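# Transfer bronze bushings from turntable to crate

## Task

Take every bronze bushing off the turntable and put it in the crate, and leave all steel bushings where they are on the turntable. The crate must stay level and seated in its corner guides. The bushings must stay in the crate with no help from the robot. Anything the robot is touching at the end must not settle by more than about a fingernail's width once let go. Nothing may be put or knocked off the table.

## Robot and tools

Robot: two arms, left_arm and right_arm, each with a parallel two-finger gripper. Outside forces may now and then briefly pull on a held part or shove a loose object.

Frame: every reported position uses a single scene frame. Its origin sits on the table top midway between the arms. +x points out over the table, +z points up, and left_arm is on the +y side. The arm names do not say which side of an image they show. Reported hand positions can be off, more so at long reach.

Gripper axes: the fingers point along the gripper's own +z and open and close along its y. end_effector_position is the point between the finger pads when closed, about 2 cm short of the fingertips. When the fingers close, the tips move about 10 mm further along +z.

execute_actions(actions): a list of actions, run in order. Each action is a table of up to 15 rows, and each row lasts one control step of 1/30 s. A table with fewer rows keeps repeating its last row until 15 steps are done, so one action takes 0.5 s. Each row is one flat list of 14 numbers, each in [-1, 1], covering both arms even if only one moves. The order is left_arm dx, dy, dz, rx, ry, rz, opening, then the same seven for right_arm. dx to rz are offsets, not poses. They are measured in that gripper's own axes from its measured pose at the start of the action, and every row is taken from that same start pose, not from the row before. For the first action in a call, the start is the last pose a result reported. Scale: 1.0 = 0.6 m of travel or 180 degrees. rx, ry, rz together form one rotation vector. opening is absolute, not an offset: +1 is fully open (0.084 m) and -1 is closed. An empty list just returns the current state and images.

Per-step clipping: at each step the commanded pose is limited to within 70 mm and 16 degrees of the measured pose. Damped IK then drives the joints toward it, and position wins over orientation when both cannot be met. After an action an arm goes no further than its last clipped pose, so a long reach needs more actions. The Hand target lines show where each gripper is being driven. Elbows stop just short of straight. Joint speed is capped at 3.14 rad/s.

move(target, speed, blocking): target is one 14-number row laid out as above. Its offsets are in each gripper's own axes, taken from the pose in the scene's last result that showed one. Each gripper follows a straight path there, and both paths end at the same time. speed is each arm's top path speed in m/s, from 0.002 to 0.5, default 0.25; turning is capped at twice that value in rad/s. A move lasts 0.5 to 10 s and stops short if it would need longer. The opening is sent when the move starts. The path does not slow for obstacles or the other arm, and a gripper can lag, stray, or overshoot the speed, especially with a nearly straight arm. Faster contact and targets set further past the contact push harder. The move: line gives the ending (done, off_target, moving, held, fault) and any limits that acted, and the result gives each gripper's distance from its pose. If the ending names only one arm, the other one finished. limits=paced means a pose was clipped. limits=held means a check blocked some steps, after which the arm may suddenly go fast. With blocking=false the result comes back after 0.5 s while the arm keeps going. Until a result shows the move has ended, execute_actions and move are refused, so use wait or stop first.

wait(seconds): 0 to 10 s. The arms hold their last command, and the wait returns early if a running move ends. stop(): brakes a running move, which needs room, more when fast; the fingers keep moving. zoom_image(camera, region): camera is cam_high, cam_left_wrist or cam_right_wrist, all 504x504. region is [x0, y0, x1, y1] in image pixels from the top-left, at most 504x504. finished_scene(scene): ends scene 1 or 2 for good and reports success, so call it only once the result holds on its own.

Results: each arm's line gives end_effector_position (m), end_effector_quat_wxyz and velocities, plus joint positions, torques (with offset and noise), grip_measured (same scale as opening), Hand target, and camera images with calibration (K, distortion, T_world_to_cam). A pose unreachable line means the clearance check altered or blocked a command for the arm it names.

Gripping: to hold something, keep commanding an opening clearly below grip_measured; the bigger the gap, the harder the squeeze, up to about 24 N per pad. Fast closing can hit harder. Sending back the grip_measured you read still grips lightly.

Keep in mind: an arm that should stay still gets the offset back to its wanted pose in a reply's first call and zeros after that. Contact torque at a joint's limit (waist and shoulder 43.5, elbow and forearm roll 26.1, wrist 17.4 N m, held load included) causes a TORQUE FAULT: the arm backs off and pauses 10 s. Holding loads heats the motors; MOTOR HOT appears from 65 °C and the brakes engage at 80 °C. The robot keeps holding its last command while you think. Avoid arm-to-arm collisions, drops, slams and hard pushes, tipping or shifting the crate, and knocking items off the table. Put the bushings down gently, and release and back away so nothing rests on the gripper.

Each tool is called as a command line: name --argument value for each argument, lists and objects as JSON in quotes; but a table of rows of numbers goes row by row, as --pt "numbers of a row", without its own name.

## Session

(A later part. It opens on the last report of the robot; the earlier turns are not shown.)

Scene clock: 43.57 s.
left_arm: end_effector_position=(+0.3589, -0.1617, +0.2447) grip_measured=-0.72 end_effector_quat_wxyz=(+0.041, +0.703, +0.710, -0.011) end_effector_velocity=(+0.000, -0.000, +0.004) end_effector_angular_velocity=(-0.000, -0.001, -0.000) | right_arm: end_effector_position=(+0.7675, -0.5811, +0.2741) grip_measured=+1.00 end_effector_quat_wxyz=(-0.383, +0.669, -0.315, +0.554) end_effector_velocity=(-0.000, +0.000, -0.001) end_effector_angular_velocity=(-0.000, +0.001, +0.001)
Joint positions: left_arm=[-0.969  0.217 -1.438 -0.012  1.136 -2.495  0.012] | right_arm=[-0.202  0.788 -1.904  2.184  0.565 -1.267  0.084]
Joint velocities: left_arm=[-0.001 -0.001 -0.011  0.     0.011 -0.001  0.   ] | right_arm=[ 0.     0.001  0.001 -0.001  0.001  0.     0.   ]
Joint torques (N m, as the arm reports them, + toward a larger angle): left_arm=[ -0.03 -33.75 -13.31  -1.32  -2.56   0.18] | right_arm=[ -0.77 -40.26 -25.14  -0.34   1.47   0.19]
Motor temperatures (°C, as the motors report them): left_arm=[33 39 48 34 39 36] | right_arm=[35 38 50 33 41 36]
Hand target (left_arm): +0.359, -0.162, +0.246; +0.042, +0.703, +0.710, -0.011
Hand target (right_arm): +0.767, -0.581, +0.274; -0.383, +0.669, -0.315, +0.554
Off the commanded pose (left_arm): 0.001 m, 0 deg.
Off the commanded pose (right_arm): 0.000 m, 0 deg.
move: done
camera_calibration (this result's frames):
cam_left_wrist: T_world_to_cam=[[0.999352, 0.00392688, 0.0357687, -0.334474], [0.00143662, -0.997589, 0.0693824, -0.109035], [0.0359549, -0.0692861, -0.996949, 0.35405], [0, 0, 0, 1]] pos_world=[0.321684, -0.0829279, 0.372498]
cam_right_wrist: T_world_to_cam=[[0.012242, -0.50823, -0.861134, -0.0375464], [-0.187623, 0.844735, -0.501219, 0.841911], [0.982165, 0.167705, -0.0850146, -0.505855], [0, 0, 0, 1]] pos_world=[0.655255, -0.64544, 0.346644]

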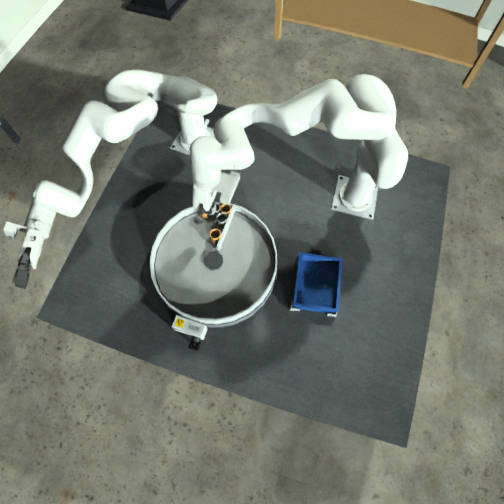

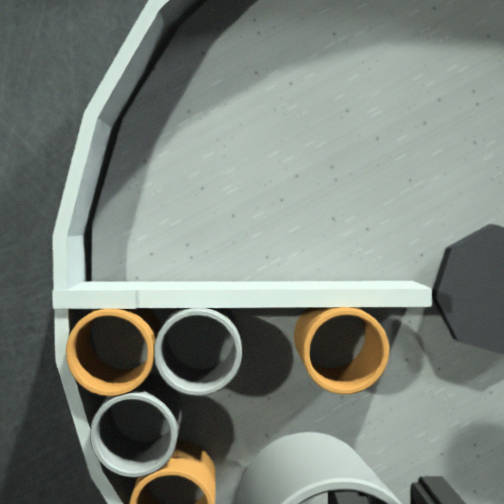

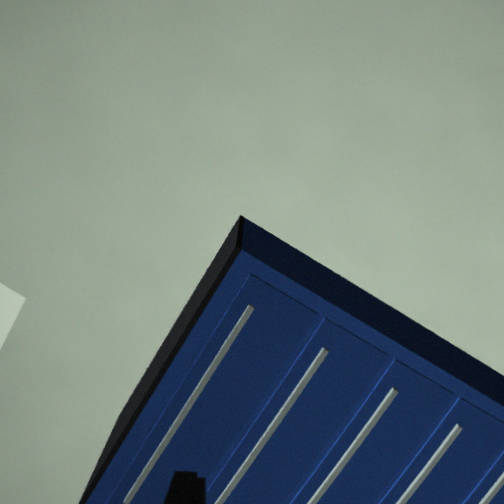

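move --target '[0.185,0,0,0.0115,0.022,0,-1,0,0,0,0,0,0,1]'

move --target '[0,0,0.19,0,0,0,-1,0,0,0,0,0,0,1]' --speed 0.15

move --target '[0,0,0,0,0,0,-0.3,0,0,0,0,0,0,1]'

move --target '[0,0,-0.17,0,0,0,-0.3,0,0,0,0,0,0,1]'

Scene clock: 54.77 s.
left_arm: end_effector_position=(+0.3579, -0.0514, +0.2361) grip_measured=-0.72 end_effector_quat_wxyz=(+0.004, +0.704, +0.711, +0.000) end_effector_velocity=(+0.000, +0.002, +0.000) end_effector_angular_velocity=(+0.000, +0.000, +0.001) | right_arm: end_effector_position=(+0.7675, -0.5811, +0.2741) grip_measured=+1.00 end_effector_quat_wxyz=(-0.383, +0.669, -0.315, +0.554) end_effector_velocity=(-0.000, -0.000, -0.000) end_effector_angular_velocity=(+0.001, -0.000, -0.000)
Joint positions: left_arm=[-0.834 -0.006 -1.156  0.001  1.154 -2.365  0.012] | right_arm=[-0.202  0.788 -1.904  2.184  0.565 -1.267  0.084]
Joint velocities: left_arm=[ 0.003 -0.005  0.005 -0.     0.     0.002  0.   ] | right_arm=[-0.    -0.     0.     0.001  0.     0.     0.   ]
Joint torques (N m, as the arm reports them, + toward a larger angle): left_arm=[  0.22 -27.52 -13.06  -1.23  -2.16   0.08] | right_arm=[ -0.93 -40.61 -24.94  -0.25   1.49   0.11]
Motor temperatures (°C, as the motors report them): left_arm=[33 39 50 34 39 36] | right_arm=[35 39 50 33 41 36]
Hand target (left_arm): +0.358, -0.051, +0.236; +0.004, +0.703, +0.711, +0.000
Hand target (right_arm): +0.767, -0.581, +0.274; -0.383, +0.669, -0.315, +0.554
Off the commanded pose (left_arm): 0.000 m, 0 deg.
Off the commanded pose (right_arm): 0.000 m, 0 deg.
move: done
camera_calibration (this result's frames):
cam_left_wrist: T_world_to_cam=[[0.999996, 0.00255913, -0.000910874, -0.325245], [0.00255942, -0.999997, 0.000317024, 0.0174143], [-0.00091006, -0.000319354, -1, 0.370583], [0, 0, 0, 1]] pos_world=[0.325537, 0.018365, 0.370281]
cam_right_wrist: T_world_to_cam=[[0.012242, -0.50823, -0.861134, -0.0375465], [-0.187623, 0.844735, -0.501219, 0.841911], [0.982165, 0.167705, -0.0850146, -0.505855], [0, 0, 0, 1]] pos_world=[0.655255, -0.64544, 0.346644]

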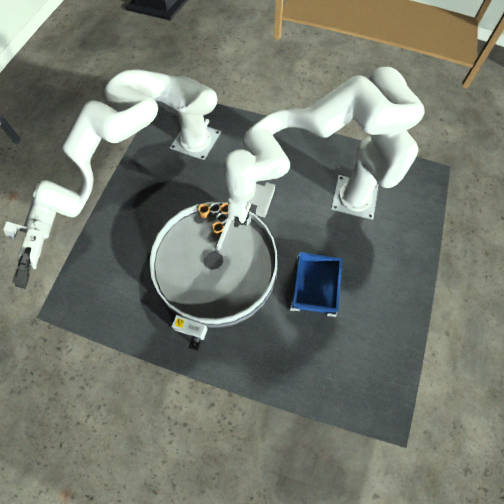

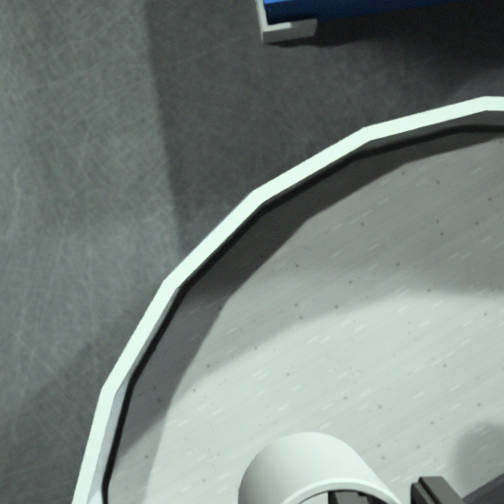

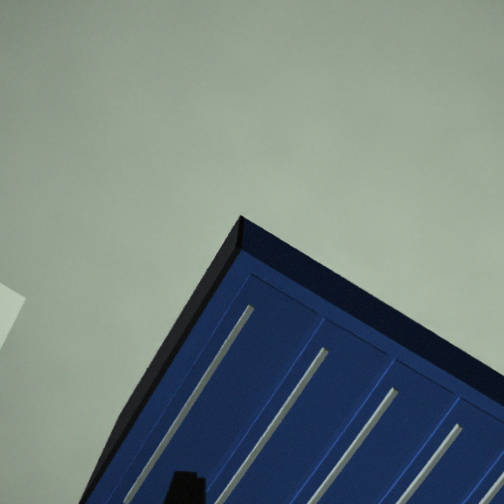

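Scene clock: 56.00 s.
left_arm: end_effector_position=(+0.3588, -0.0526, +0.1227) grip_measured=-0.72 end_effector_quat_wxyz=(+0.005, +0.704, +0.710, +0.000) end_effector_velocity=(-0.001, +0.001, -0.004) end_effector_angular_velocity=(+0.005, +0.004, +0.001) | right_arm: end_effector_position=(+0.7675, -0.5811, +0.2741) grip_measured=+1.00 end_effector_quat_wxyz=(-0.383, +0.669, -0.315, +0.554) end_effector_velocity=(+0.000, -0.000, +0.000) end_effector_angular_velocity=(+0.000, -0.001, -0.001)
Joint positions: left_arm=[-0.834  0.13  -0.978  0.001  0.838 -2.364  0.012] | right_arm=[-0.202  0.788 -1.904  2.184  0.565 -1.267  0.084]
Joint velocities: left_arm=[ 0.001  0.006  0.004  0.    -0.003 -0.001 -0.   ] | right_arm=[-0.    -0.    -0.001  0.001 -0.001 -0.001  0.   ]
Joint torques (N m, as the arm reports them, + toward a larger angle): left_arm=[ -0.06 -28.33 -11.5   -1.25  -1.97   0.15] | right_arm=[ -0.54 -40.45 -25.13  -0.52   1.5    0.2 ]
Motor temperatures (°C, as the motors report them): left_arm=[33 39 50 34 39 36] | right_arm=[35 39 50 33 41 36]
Hand target (left_arm): +0.359, -0.052, +0.122; +0.004, +0.704, +0.710, +0.000
Hand target (right_arm): +0.767, -0.581, +0.274; -0.383, +0.669, -0.315, +0.554
Off the commanded pose (left_arm): 0.001 m, 0 deg.
Off the commanded pose (right_arm): 0.000 m, 0 deg.
move: done
camera_calibration (this result's frames):
cam_left_wrist: T_world_to_cam=[[0.999998, 0.00212876, -0.00030185, -0.326351], [0.00212916, -0.999997, 0.00132689, 0.0163079], [-0.000299024, -0.00132753, -0.999999, 0.256957], [0, 0, 0, 1]] pos_world=[0.326392, 0.0173437, 0.256837]
cam_right_wrist: T_world_to_cam=[[0.0122421, -0.508231, -0.861134, -0.0375465], [-0.187623, 0.844735, -0.501219, 0.841911], [0.982165, 0.167705, -0.0850145, -0.505855], [0, 0, 0, 1]] pos_world=[0.655255, -0.64544, 0.346645]

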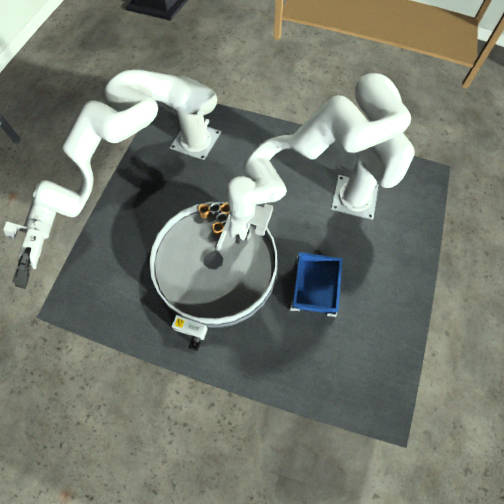

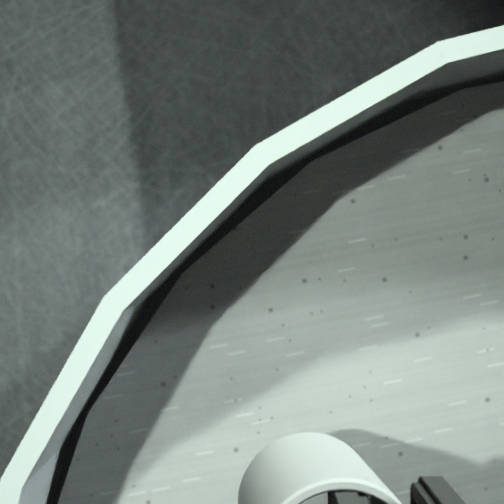

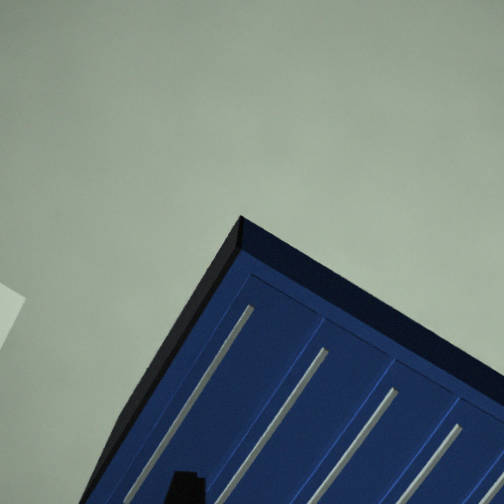

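Scene clock: 56.50 s.
left_arm: end_effector_position=(+0.3588, -0.0526, +0.1227) grip_measured=-0.32 end_effector_quat_wxyz=(+0.005, +0.704, +0.710, +0.000) end_effector_velocity=(-0.000, +0.000, -0.000) end_effector_angular_velocity=(+0.001, +0.001, -0.000) | right_arm: end_effector_position=(+0.7675, -0.5811, +0.2741) grip_measured=+1.00 end_effector_quat_wxyz=(-0.383, +0.669, -0.315, +0.554) end_effector_velocity=(-0.000, -0.000, +0.000) end_effector_angular_velocity=(-0.000, +0.001, -0.001)
Joint positions: left_arm=[-0.834  0.13  -0.978  0.001  0.838 -2.364  0.03 ] | right_arm=[-0.202  0.788 -1.904  2.184  0.565 -1.267  0.084]
Joint velocities: left_arm=[-0.     0.     0.001  0.     0.    -0.     0.   ] | right_arm=[-0.    -0.     0.    -0.001 -0.001  0.001 -0.   ]
Joint torques (N m, as the arm reports them, + toward a larger angle): left_arm=[ -0.14 -28.8  -11.44  -1.26  -2.14   0.11] | right_arm=[ -0.33 -40.55 -25.04  -0.32   1.58   0.28]
Motor temperatures (°C, as the motors report them): left_arm=[33 39 50 34 39 36] | right_arm=[35 39 50 33 41 36]
Hand target (left_arm): +0.359, -0.053, +0.123; +0.005, +0.704, +0.710, +0.000
Hand target (right_arm): +0.767, -0.581, +0.274; -0.383, +0.669, -0.315, +0.554
Off the commanded pose (left_arm): 0.000 m, 0 deg.
Off the commanded pose (right_arm): 0.000 m, 0 deg.
move: done
camera_calibration (this result's frames):
cam_left_wrist: T_world_to_cam=[[0.999998, 0.00212899, -0.000277223, -0.32636], [0.00212936, -0.999997, 0.00134931, 0.0163011], [-0.000274349, -0.0013499, -0.999999, 0.256962], [0, 0, 0, 1]] pos_world=[0.326395, 0.0173427, 0.256849]
cam_right_wrist: T_world_to_cam=[[0.0122421, -0.50823, -0.861134, -0.0375465], [-0.187623, 0.844735, -0.501219, 0.841911], [0.982165, 0.167705, -0.0850145, -0.505855], [0, 0, 0, 1]] pos_world=[0.655255, -0.64544, 0.346644]

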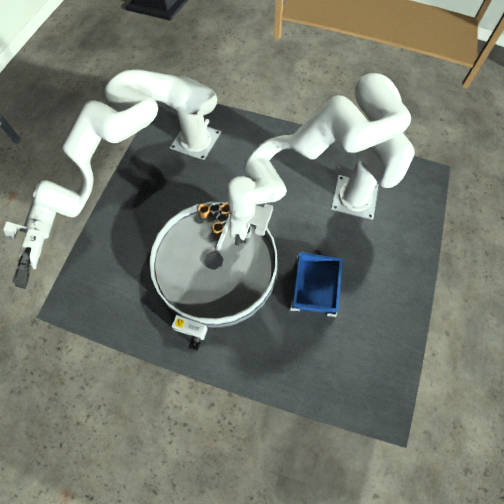

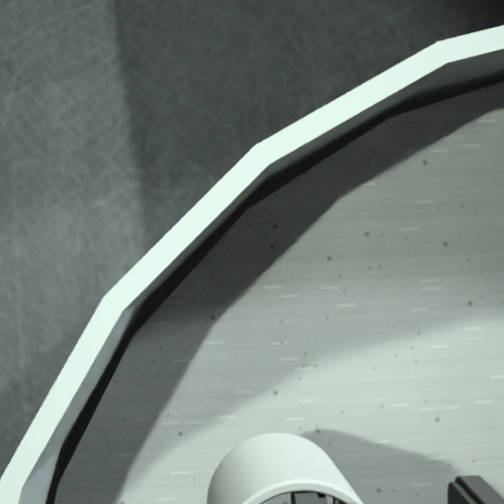

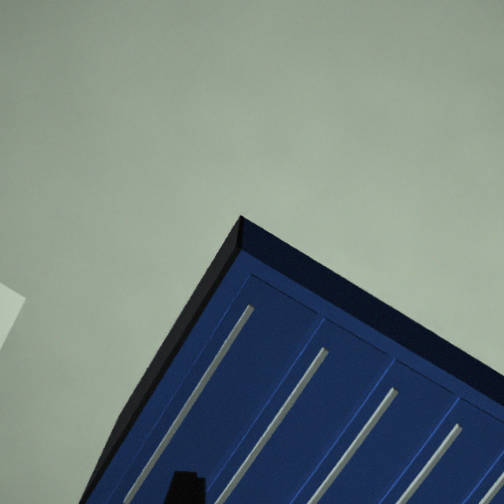

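Scene clock: 57.40 s.
left_arm: end_effector_position=(+0.3578, -0.0513, +0.2236) grip_measured=-0.32 end_effector_quat_wxyz=(+0.004, +0.704, +0.711, +0.000) end_effector_velocity=(+0.001, -0.002, +0.007) end_effector_angular_velocity=(-0.005, -0.004, -0.000) | right_arm: end_effector_position=(+0.7675, -0.5811, +0.2741) grip_measured=+1.00 end_effector_quat_wxyz=(-0.383, +0.669, -0.315, +0.554) end_effector_velocity=(-0.000, -0.000, -0.000) end_effector_angular_velocity=(-0.001, +0.001, +0.000)
Joint positions: left_arm=[-0.834  0.003 -1.13   0.001  1.12  -2.365  0.03 ] | right_arm=[-0.202  0.788 -1.904  2.184  0.565 -1.267  0.084]
Joint velocities: left_arm=[-0.001 -0.004 -0.013 -0.     0.011 -0.    -0.   ] | right_arm=[-0.     0.     0.    -0.001 -0.     0.    -0.   ]
Joint torques (N m, as the arm reports them, + toward a larger angle): left_arm=[  0.01 -26.86 -12.64  -1.13  -2.14  -0.18] | right_arm=[ -0.96 -40.37 -24.95  -0.3    1.56   0.27]
Motor temperatures (°C, as the motors report them): left_arm=[33 39 50 34 39 36] | right_arm=[35 39 50 33 41 36]
Hand target (left_arm): +0.358, -0.052, +0.225; +0.005, +0.704, +0.711, +0.000
Hand target (right_arm): +0.767, -0.581, +0.274; -0.383, +0.669, -0.315, +0.554
Off the commanded pose (left_arm): 0.001 m, 0 deg.
Off the commanded pose (right_arm): 0.000 m, 0 deg.
move: done
camera_calibration (this result's frames):
cam_left_wrist: T_world_to_cam=[[0.999996, 0.00250473, -0.00141005, -0.32506], [0.00250451, -0.999997, -0.000159416, 0.0176067], [-0.00141044, 0.000155883, -0.999999, 0.358287], [0, 0, 0, 1]] pos_world=[0.32552, 0.0183649, 0.357831]
cam_right_wrist: T_world_to_cam=[[0.0122421, -0.50823, -0.861134, -0.0375464], [-0.187623, 0.844735, -0.501219, 0.841911], [0.982165, 0.167705, -0.0850145, -0.505855], [0, 0, 0, 1]] pos_world=[0.655255, -0.64544, 0.346644]

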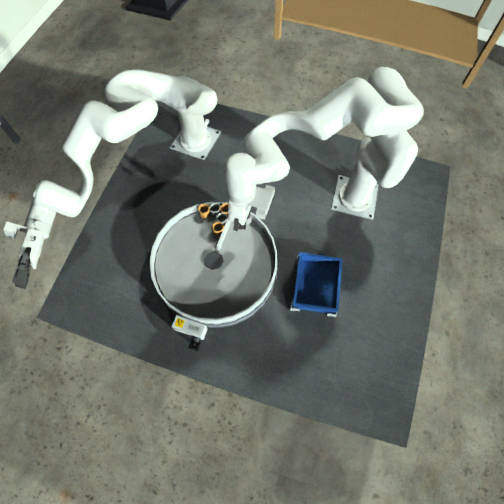

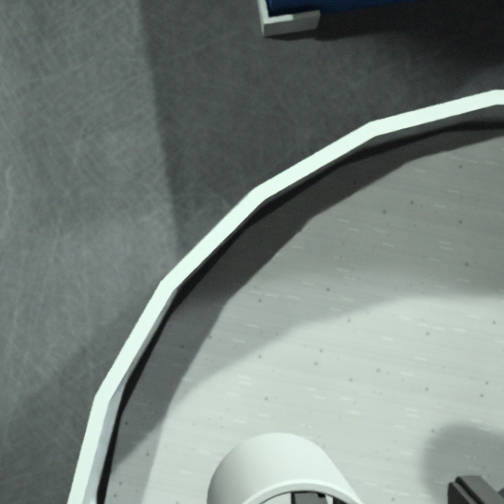

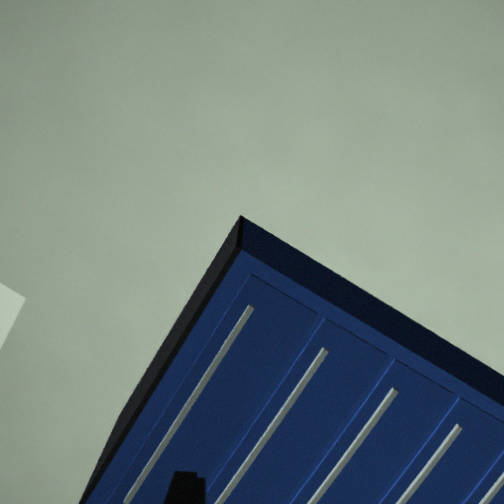

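move --target '[0,0,0.2,0,0,0,-0.5,0,0,0,0,0,0,1]' --speed 0.08

move --target '[0,0,-0.2,0,0,0,-0.5,0,0,0,0,0,0,1]' --speed 0.1

Scene clock: 63.60 s.
left_arm: end_effector_position=(+0.3586, -0.0525, +0.1041) grip_measured=-0.52 end_effector_quat_wxyz=(+0.004, +0.704, +0.710, +0.000) end_effector_velocity=(+0.000, -0.001, -0.002) end_effector_angular_velocity=(-0.001, -0.001, +0.000) | right_arm: end_effector_position=(+0.7675, -0.5811, +0.2741) grip_measured=+1.00 end_effector_quat_wxyz=(-0.383, +0.669, -0.315, +0.554) end_effector_velocity=(+0.000, +0.000, +0.000) end_effector_angular_velocity=(-0.001, -0.000, +0.002)
Joint positions: left_arm=[-0.834  0.163 -0.96   0.001  0.788 -2.364  0.021] | right_arm=[-0.202  0.788 -1.904  2.184  0.565 -1.267  0.084]
Joint velocities: left_arm=[-0.     0.004  0.001 -0.    -0.006 -0.    -0.   ] | right_arm=[ 0.    -0.     0.    -0.002  0.001  0.     0.   ]
Joint torques (N m, as the arm reports them, + toward a larger angle): left_arm=[  0.04 -29.08 -11.27  -1.21  -2.04  -0.22] | right_arm=[ -0.6  -40.79 -25.12  -0.47   1.47   0.09]
Motor temperatures (°C, as the motors report them): left_arm=[33 38 50 34 39 36] | right_arm=[35 39 51 33 41 36]
Hand target (left_arm): +0.358, -0.052, +0.104; +0.004, +0.704, +0.710, +0.000
Hand target (right_arm): +0.767, -0.581, +0.274; -0.383, +0.669, -0.315, +0.554
Off the commanded pose (left_arm): 0.001 m, 0 deg.
Off the commanded pose (right_arm): 0.000 m, 0 deg.
move: done
camera_calibration (this result's frames):
cam_left_wrist: T_world_to_cam=[[0.999997, 0.00206318, -0.00105239, -0.326126], [0.00206386, -0.999998, 0.000644154, 0.0165393], [-0.00105106, -0.000646324, -0.999999, 0.238651], [0, 0, 0, 1]] pos_world=[0.326342, 0.0173664, 0.238297]
cam_right_wrist: T_world_to_cam=[[0.012242, -0.50823, -0.861134, -0.0375463], [-0.187623, 0.844735, -0.501219, 0.841911], [0.982165, 0.167705, -0.0850146, -0.505855], [0, 0, 0, 1]] pos_world=[0.655255, -0.64544, 0.346644]

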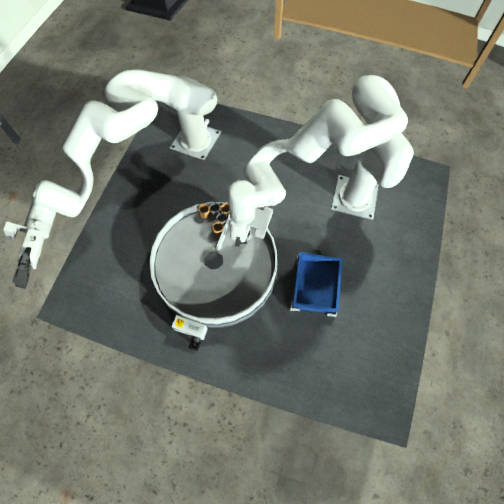

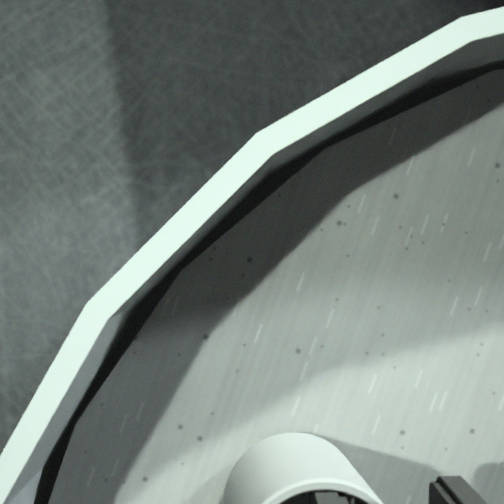

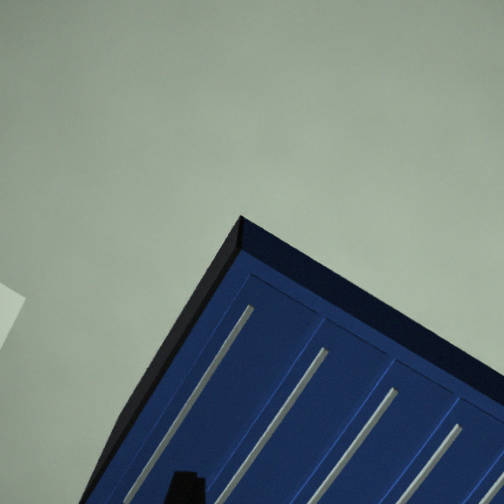

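Scene clock: 65.20 s.
left_arm: end_effector_position=(+0.3577, -0.0513, +0.2234) grip_measured=-0.52 end_effector_quat_wxyz=(+0.004, +0.704, +0.711, +0.000) end_effector_velocity=(+0.001, -0.001, +0.003) end_effector_angular_velocity=(-0.001, -0.001, +0.001) | right_arm: end_effector_position=(+0.7675, -0.5811, +0.2741) grip_measured=+1.00 end_effector_quat_wxyz=(-0.383, +0.669, -0.315, +0.554) end_effector_velocity=(+0.000, +0.000, +0.001) end_effector_angular_velocity=(-0.001, -0.001, +0.000)
Joint positions: left_arm=[-0.834  0.003 -1.13   0.001  1.12  -2.365  0.021] | right_arm=[-0.202  0.788 -1.904  2.184  0.565 -1.267  0.084]
Joint velocities: left_arm=[-0.    -0.001 -0.008 -0.     0.007 -0.001  0.   ] | right_arm=[ 0.    -0.001 -0.     0.     0.    -0.001  0.   ]
Joint torques (N m, as the arm reports them, + toward a larger angle): left_arm=[  0.87 -27.02 -12.72  -1.53  -2.03   0.28] | right_arm=[ -0.82 -40.65 -24.79  -0.35   1.58   0.16]
Motor temperatures (°C, as the motors report them): left_arm=[33 38 50 34 39 36] | right_arm=[35 39 51 33 41 36]
Hand target (left_arm): +0.358, -0.051, +0.224; +0.004, +0.704, +0.711, +0.000
Hand target (right_arm): +0.767, -0.581, +0.274; -0.383, +0.669, -0.315, +0.554
Off the commanded pose (left_arm): 0.001 m, 0 deg.
Off the commanded pose (right_arm): 0.000 m, 0 deg.
move: done
camera_calibration (this result's frames):
cam_left_wrist: T_world_to_cam=[[0.999996, 0.00250498, -0.00154465, -0.324966], [0.00250453, -0.999997, -0.000296748, 0.0177023], [-0.00154539, 0.000292879, -0.999999, 0.358197], [0, 0, 0, 1]] pos_world=[0.325474, 0.0184114, 0.3577]
cam_right_wrist: T_world_to_cam=[[0.0122419, -0.50823, -0.861134, -0.0375463], [-0.187623, 0.844735, -0.501219, 0.841911], [0.982165, 0.167705, -0.0850147, -0.505855], [0, 0, 0, 1]] pos_world=[0.655255, -0.64544, 0.346644]

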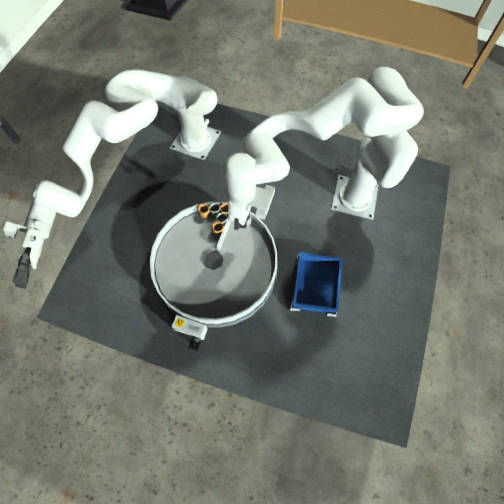

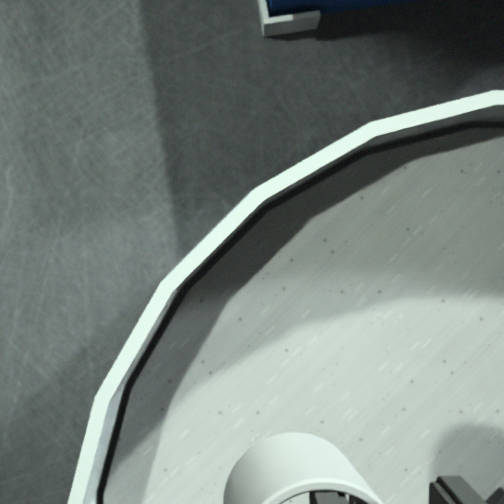

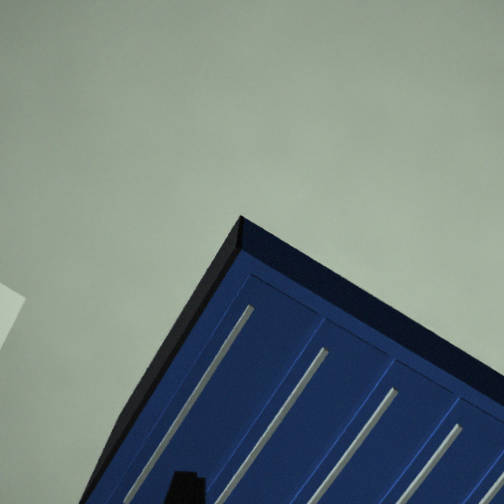

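move --target '[0,0,0.23,0,0,0,-0.5,0,0,0,0,0,0,1]' --speed 0.08

move --target '[0.05,0,0,0,0,0,-0.5,0,0,0,0,0,0,1]' --speed 0.05

move --target '[0,0,-0.2,0,0,0,-0.5,0,0,0,0,0,0,1]' --speed 0.1

Scene clock: 74.27 s.
left_arm: end_effector_position=(+0.3593, -0.0528, +0.0867) grip_measured=-0.52 end_effector_quat_wxyz=(+0.005, +0.704, +0.710, +0.000) end_effector_velocity=(-0.003, +0.001, -0.005) end_effector_angular_velocity=(+0.005, +0.006, -0.001) | right_arm: end_effector_position=(+0.7675, -0.5811, +0.2741) grip_measured=+1.00 end_effector_quat_wxyz=(-0.383, +0.669, -0.315, +0.554) end_effector_velocity=(-0.000, -0.000, -0.001) end_effector_angular_velocity=(-0.002, +0.002, +0.000)
Joint positions: left_arm=[-0.834  0.198 -0.947  0.001  0.739 -2.364  0.021] | right_arm=[-0.202  0.788 -1.904  2.184  0.565 -1.267  0.084]
Joint velocities: left_arm=[-0.002  0.007  0.005 -0.001 -0.004 -0.    -0.   ] | right_arm=[-0.     0.     0.    -0.002 -0.001 -0.    -0.   ]
Joint torques (N m, as the arm reports them, + toward a larger angle): left_arm=[ -2.16 -21.98  -8.26  -1.88  -1.27   0.18] | right_arm=[ -0.33 -40.33 -25.24  -0.36   1.47   0.25]
Motor temperatures (°C, as the motors report them): left_arm=[33 38 50 34 39 36] | right_arm=[35 39 51 33 41 36]
Hand target (left_arm): +0.358, -0.052, +0.085; +0.004, +0.704, +0.710, +0.000
Hand target (right_arm): +0.767, -0.581, +0.274; -0.383, +0.669, -0.315, +0.554
Off the commanded pose (left_arm): 0.002 m, 0 deg.
Off the commanded pose (right_arm): 0.000 m, 0 deg.
move: done
camera_calibration (this result's frames):
cam_left_wrist: T_world_to_cam=[[0.999997, 0.00232923, 0.000451968, -0.326967], [0.00232831, -0.999995, 0.00202357, 0.0159585], [0.000456679, -0.00202251, -0.999998, 0.220625], [0, 0, 0, 1]] pos_world=[0.326828, 0.0171662, 0.22074]
cam_right_wrist: T_world_to_cam=[[0.012242, -0.50823, -0.861134, -0.0375462], [-0.187623, 0.844735, -0.501219, 0.841911], [0.982165, 0.167705, -0.0850145, -0.505855], [0, 0, 0, 1]] pos_world=[0.655255, -0.64544, 0.346644]

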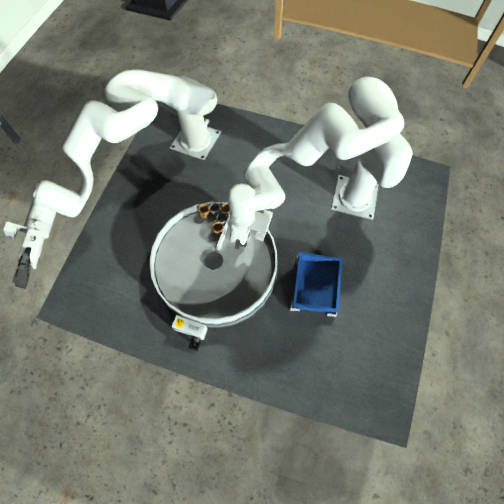

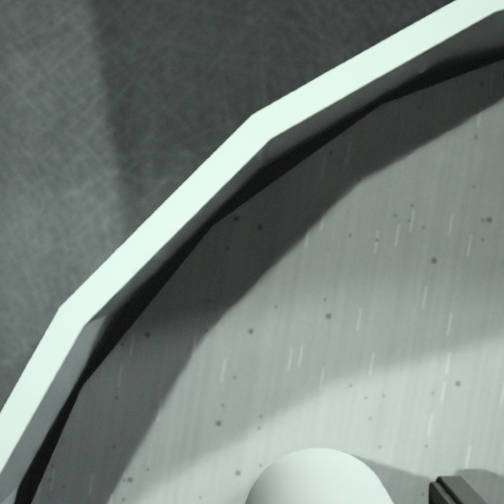

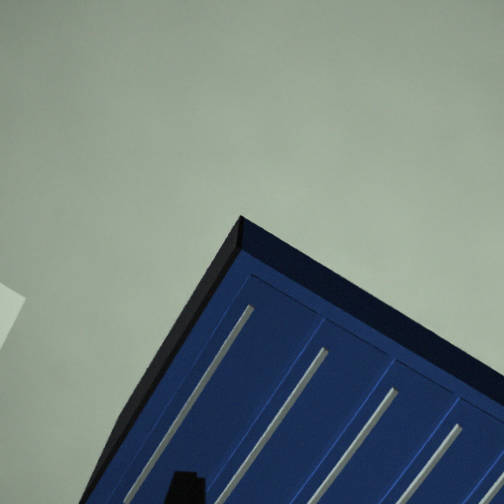

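Scene clock: 75.23 s.
left_arm: end_effector_position=(+0.3591, -0.0226, +0.0864) grip_measured=-0.52 end_effector_quat_wxyz=(+0.005, +0.704, +0.711, +0.000) end_effector_velocity=(-0.001, +0.001, -0.001) end_effector_angular_velocity=(-0.001, +0.001, -0.000) | right_arm: end_effector_position=(+0.7675, -0.5811, +0.2741) grip_measured=+1.00 end_effector_quat_wxyz=(-0.383, +0.669, -0.315, +0.554) end_effector_velocity=(+0.000, +0.000, +0.000) end_effector_angular_velocity=(-0.001, -0.001, +0.002)
Joint positions: left_arm=[-0.787  0.137 -0.864  0.     0.717 -2.318  0.021] | right_arm=[-0.202  0.788 -1.904  2.184  0.565 -1.267  0.084]
Joint velocities: left_arm=[ 0.    -0.002  0.004 -0.002 -0.002  0.002  0.   ] | right_arm=[ 0.    -0.    -0.    -0.001  0.001  0.     0.   ]
Joint torques (N m, as the arm reports them, + toward a larger angle): left_arm=[ -1.41 -20.84  -7.59  -1.12  -1.42   0.24] | right_arm=[ -0.86 -40.75 -25.    -0.29   1.54   0.26]
Motor temperatures (°C, as the motors report them): left_arm=[33 38 50 34 39 36] | right_arm=[35 39 51 33 41 36]
Hand target (left_arm): +0.359, -0.023, +0.086; +0.005, +0.704, +0.710, +0.000
Hand target (right_arm): +0.767, -0.581, +0.274; -0.383, +0.669, -0.315, +0.554
Off the commanded pose (left_arm): 0.000 m, 0 deg.
Off the commanded pose (right_arm): 0.000 m, 0 deg.
move: done
camera_calibration (this result's frames):
cam_left_wrist: T_world_to_cam=[[0.999997, 0.00256308, 0.000133962, -0.326746], [0.00256288, -0.999996, 0.00144943, 0.0461413], [0.000137677, -0.00144908, -0.999999, 0.220509], [0, 0, 0, 1]] pos_world=[0.326596, 0.0472982, 0.220486]
cam_right_wrist: T_world_to_cam=[[0.012242, -0.50823, -0.861134, -0.0375461], [-0.187623, 0.844735, -0.501219, 0.841911], [0.982165, 0.167705, -0.0850144, -0.505855], [0, 0, 0, 1]] pos_world=[0.655255, -0.64544, 0.346644]

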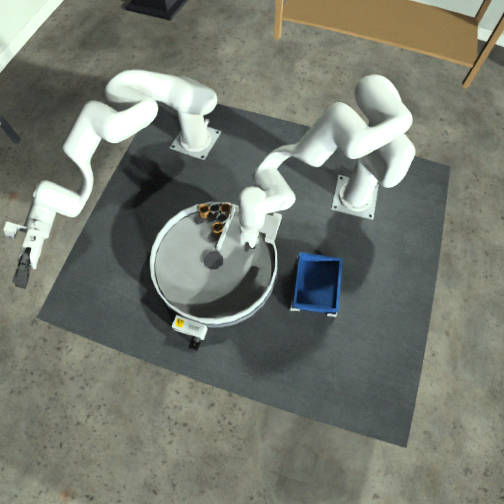

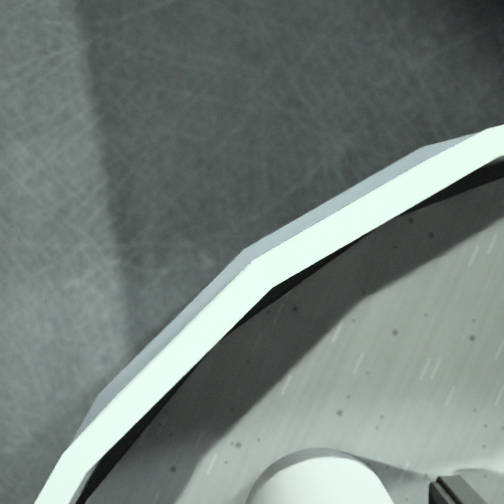

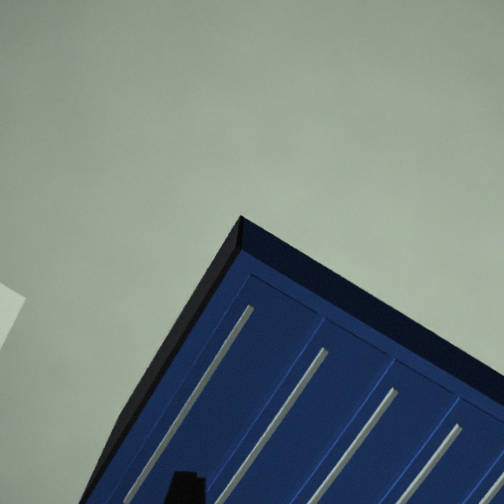

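Scene clock: 76.83 s.
left_arm: end_effector_position=(+0.3580, -0.0214, +0.2057) grip_measured=-0.52 end_effector_quat_wxyz=(+0.004, +0.703, +0.711, +0.000) end_effector_velocity=(+0.001, -0.000, +0.003) end_effector_angular_velocity=(-0.002, -0.001, +0.002) | right_arm: end_effector_position=(+0.7675, -0.5811, +0.2741) grip_measured=+1.00 end_effector_quat_wxyz=(-0.383, +0.669, -0.315, +0.554) end_effector_velocity=(+0.000, +0.000, +0.001) end_effector_angular_velocity=(+0.000, -0.002, +0.001)
Joint positions: left_arm=[-0.787 -0.052 -1.016  0.001  1.059 -2.318  0.021] | right_arm=[-0.202  0.788 -1.904  2.184  0.565 -1.267  0.084]
Joint velocities: left_arm=[ 0.001 -0.002 -0.008 -0.001  0.007 -0.     0.   ] | right_arm=[ 0.    -0.    -0.     0.001  0.002 -0.001 -0.   ]
Joint torques (N m, as the arm reports them, + toward a larger angle): left_arm=[  0.03 -25.47 -12.51  -1.03  -2.15   0.09] | right_arm=[ -0.72 -40.3  -24.96  -0.46   1.54   0.21]
Motor temperatures (°C, as the motors report them): left_arm=[33 38 50 34 39 36] | right_arm=[35 39 51 33 41 36]
Hand target (left_arm): +0.358, -0.022, +0.206; +0.005, +0.703, +0.711, +0.001
Hand target (right_arm): +0.767, -0.581, +0.274; -0.383, +0.669, -0.315, +0.554
Off the commanded pose (left_arm): 0.001 m, 0 deg.
Off the commanded pose (right_arm): 0.000 m, 0 deg.
move: done
camera_calibration (this result's frames):
cam_left_wrist: T_world_to_cam=[[0.999995, 0.00299434, -0.00035447, -0.325578], [0.00299452, -0.999995, 0.000524498, 0.0472838], [-0.000352898, -0.000525557, -1, 0.340044], [0, 0, 0, 1]] pos_world=[0.325555, 0.0484371, 0.339903]
cam_right_wrist: T_world_to_cam=[[0.0122422, -0.50823, -0.861134, -0.0375461], [-0.187623, 0.844735, -0.501219, 0.841911], [0.982165, 0.167705, -0.0850142, -0.505855], [0, 0, 0, 1]] pos_world=[0.655255, -0.64544, 0.346644]

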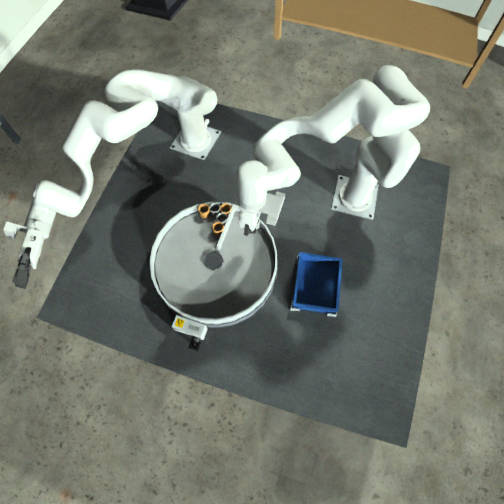

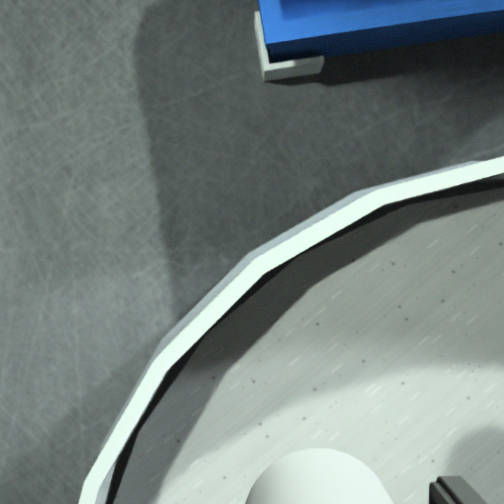

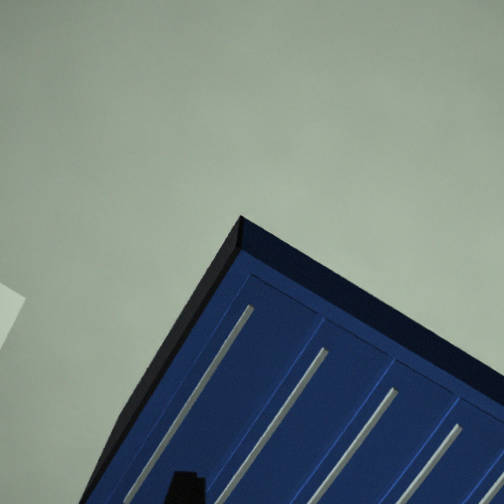

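move --target '[-0.03,0.03,0.07,0,-0.28,0,-0.4,0,0,0,0,0,0,1]'

wait --seconds 1

Scene clock: 84.77 s.
left_arm: end_effector_position=(+0.3762, -0.0403, +0.1643) grip_measured=-0.42 end_effector_quat_wxyz=(+0.306, +0.637, +0.640, -0.300) end_effector_velocity=(-0.001, -0.000, -0.001) end_effector_angular_velocity=(-0.008, +0.001, -0.003) | right_arm: end_effector_position=(+0.7675, -0.5811, +0.2741) grip_measured=+1.00 end_effector_quat_wxyz=(-0.383, +0.669, -0.315, +0.554) end_effector_velocity=(-0.000, +0.000, +0.000) end_effector_angular_velocity=(-0.000, -0.001, +0.002)
Joint positions: left_arm=[-0.545 -0.053 -0.69  -1.352  0.767 -1.012  0.026] | right_arm=[-0.202  0.788 -1.904  2.184  0.565 -1.267  0.084]
Joint velocities: left_arm=[ 0.002  0.003  0.002 -0.011  0.007  0.013 -0.   ] | right_arm=[-0.    -0.     0.    -0.002  0.001  0.001  0.   ]
Joint torques (N m, as the arm reports them, + toward a larger angle): left_arm=[ -0.4  -23.65 -11.29  -1.29  -0.42   0.36] | right_arm=[ -0.62 -40.59 -25.03  -0.34   1.66   0.26]
Motor temperatures (°C, as the motors report them): left_arm=[33 38 50 34 39 36] | right_arm=[35 39 51 33 41 36]
Hand target (left_arm): +0.376, -0.040, +0.164; +0.307, +0.637, +0.640, -0.300
Hand target (right_arm): +0.767, -0.581, +0.274; -0.383, +0.669, -0.315, +0.554
Off the commanded pose (left_arm): 0.001 m, 0 deg.
Off the commanded pose (right_arm): 0.000 m, 0 deg.
move: done
camera_calibration (this result's frames):
cam_left_wrist: T_world_to_cam=[[0.99997, -0.00245226, 0.00731672, -0.345187], [-0.00720602, -0.635947, 0.771699, -0.0799255], [0.00276064, -0.771728, -0.635946, 0.206544], [0, 0, 0, 1]] pos_world=[0.344031, 0.107721, 0.195555]
cam_right_wrist: T_world_to_cam=[[0.0122423, -0.50823, -0.861134, -0.0375461], [-0.187623, 0.844735, -0.501219, 0.841911], [0.982165, 0.167705, -0.0850141, -0.505855], [0, 0, 0, 1]] pos_world=[0.655255, -0.64544, 0.346645]

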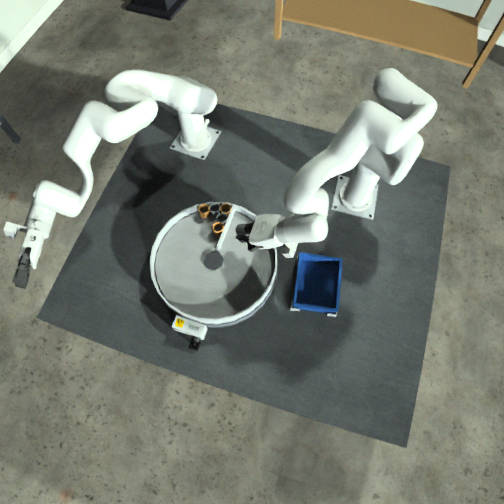

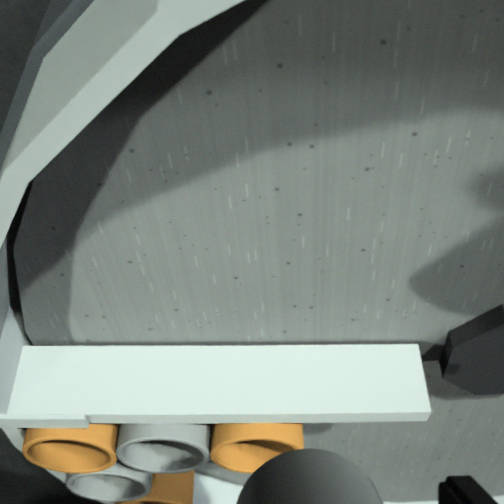

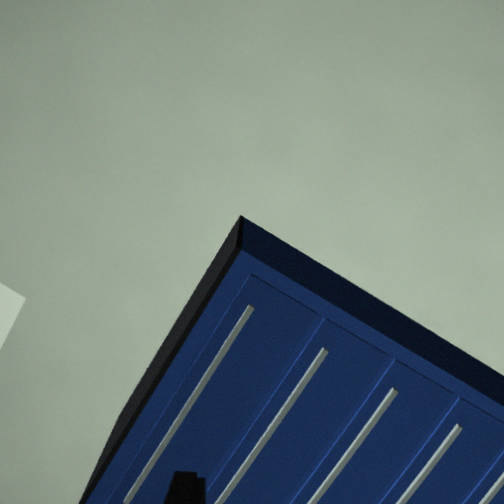

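Scene clock: 85.77 s.
left_arm: end_effector_position=(+0.3761, -0.0402, +0.1641) grip_measured=-0.42 end_effector_quat_wxyz=(+0.307, +0.637, +0.640, -0.300) end_effector_velocity=(-0.001, -0.001, -0.000) end_effector_angular_velocity=(-0.000, +0.000, -0.003) | right_arm: end_effector_position=(+0.7675, -0.5811, +0.2741) grip_measured=+1.00 end_effector_quat_wxyz=(-0.383, +0.669, -0.315, +0.554) end_effector_velocity=(-0.000, -0.001, +0.001) end_effector_angular_velocity=(-0.001, -0.000, -0.002)
Joint positions: left_arm=[-0.544 -0.053 -0.689 -1.354  0.767 -1.011  0.026] | right_arm=[-0.202  0.788 -1.904  2.184  0.565 -1.267  0.084]
Joint velocities: left_arm=[-0.002 -0.     0.    -0.     0.001  0.     0.   ] | right_arm=[-0.    -0.001  0.     0.    -0.002 -0.    -0.   ]
Joint torques (N m, as the arm reports them, + toward a larger angle): left_arm=[  0.26 -23.26 -11.37  -1.18  -0.31  -0.06] | right_arm=[ -0.59 -40.4  -24.98  -0.45   1.47   0.23]
Motor temperatures (°C, as the motors report them): left_arm=[33 38 50 34 39 36] | right_arm=[35 39 51 33 41 36]
Hand target (left_arm): +0.376, -0.040, +0.164; +0.307, +0.637, +0.640, -0.300
Hand target (right_arm): +0.767, -0.581, +0.274; -0.383, +0.669, -0.315, +0.554
Off the commanded pose (left_arm): 0.001 m, 0 deg.
Off the commanded pose (right_arm): 0.000 m, 0 deg.
wait: 1.00 s; at rest by 0.17 s
camera_calibration (this result's frames):
cam_left_wrist: T_world_to_cam=[[0.999974, -0.00225358, 0.00689365, -0.34506], [-0.00675467, -0.635514, 0.77206, -0.0799014], [0.00264111, -0.772086, -0.635512, 0.206435], [0, 0, 0, 1]] pos_world=[0.343966, 0.10783, 0.195259]
cam_right_wrist: T_world_to_cam=[[0.0122422, -0.50823, -0.861134, -0.0375461], [-0.187623, 0.844735, -0.501219, 0.841911], [0.982165, 0.167705, -0.0850143, -0.505855], [0, 0, 0, 1]] pos_world=[0.655255, -0.64544, 0.346644]

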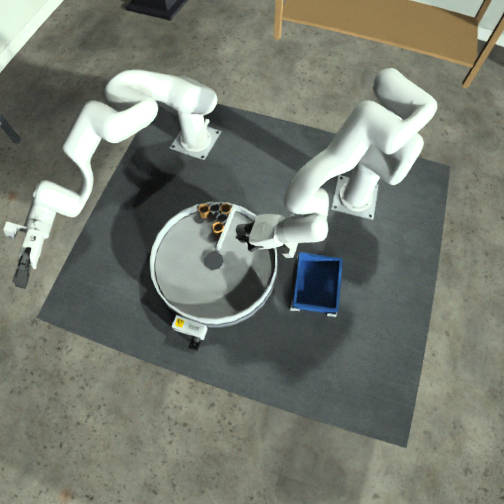

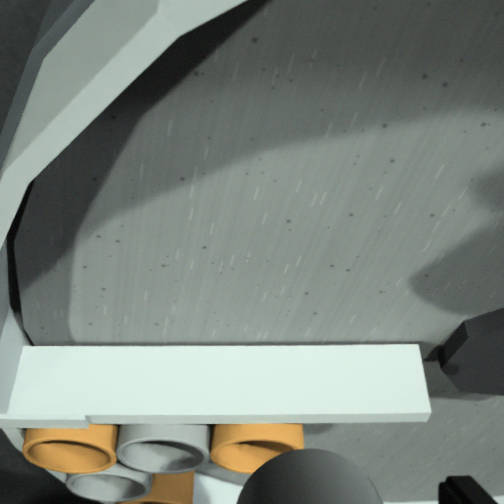

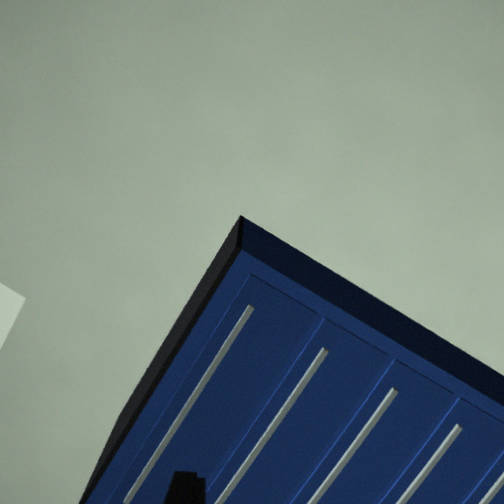

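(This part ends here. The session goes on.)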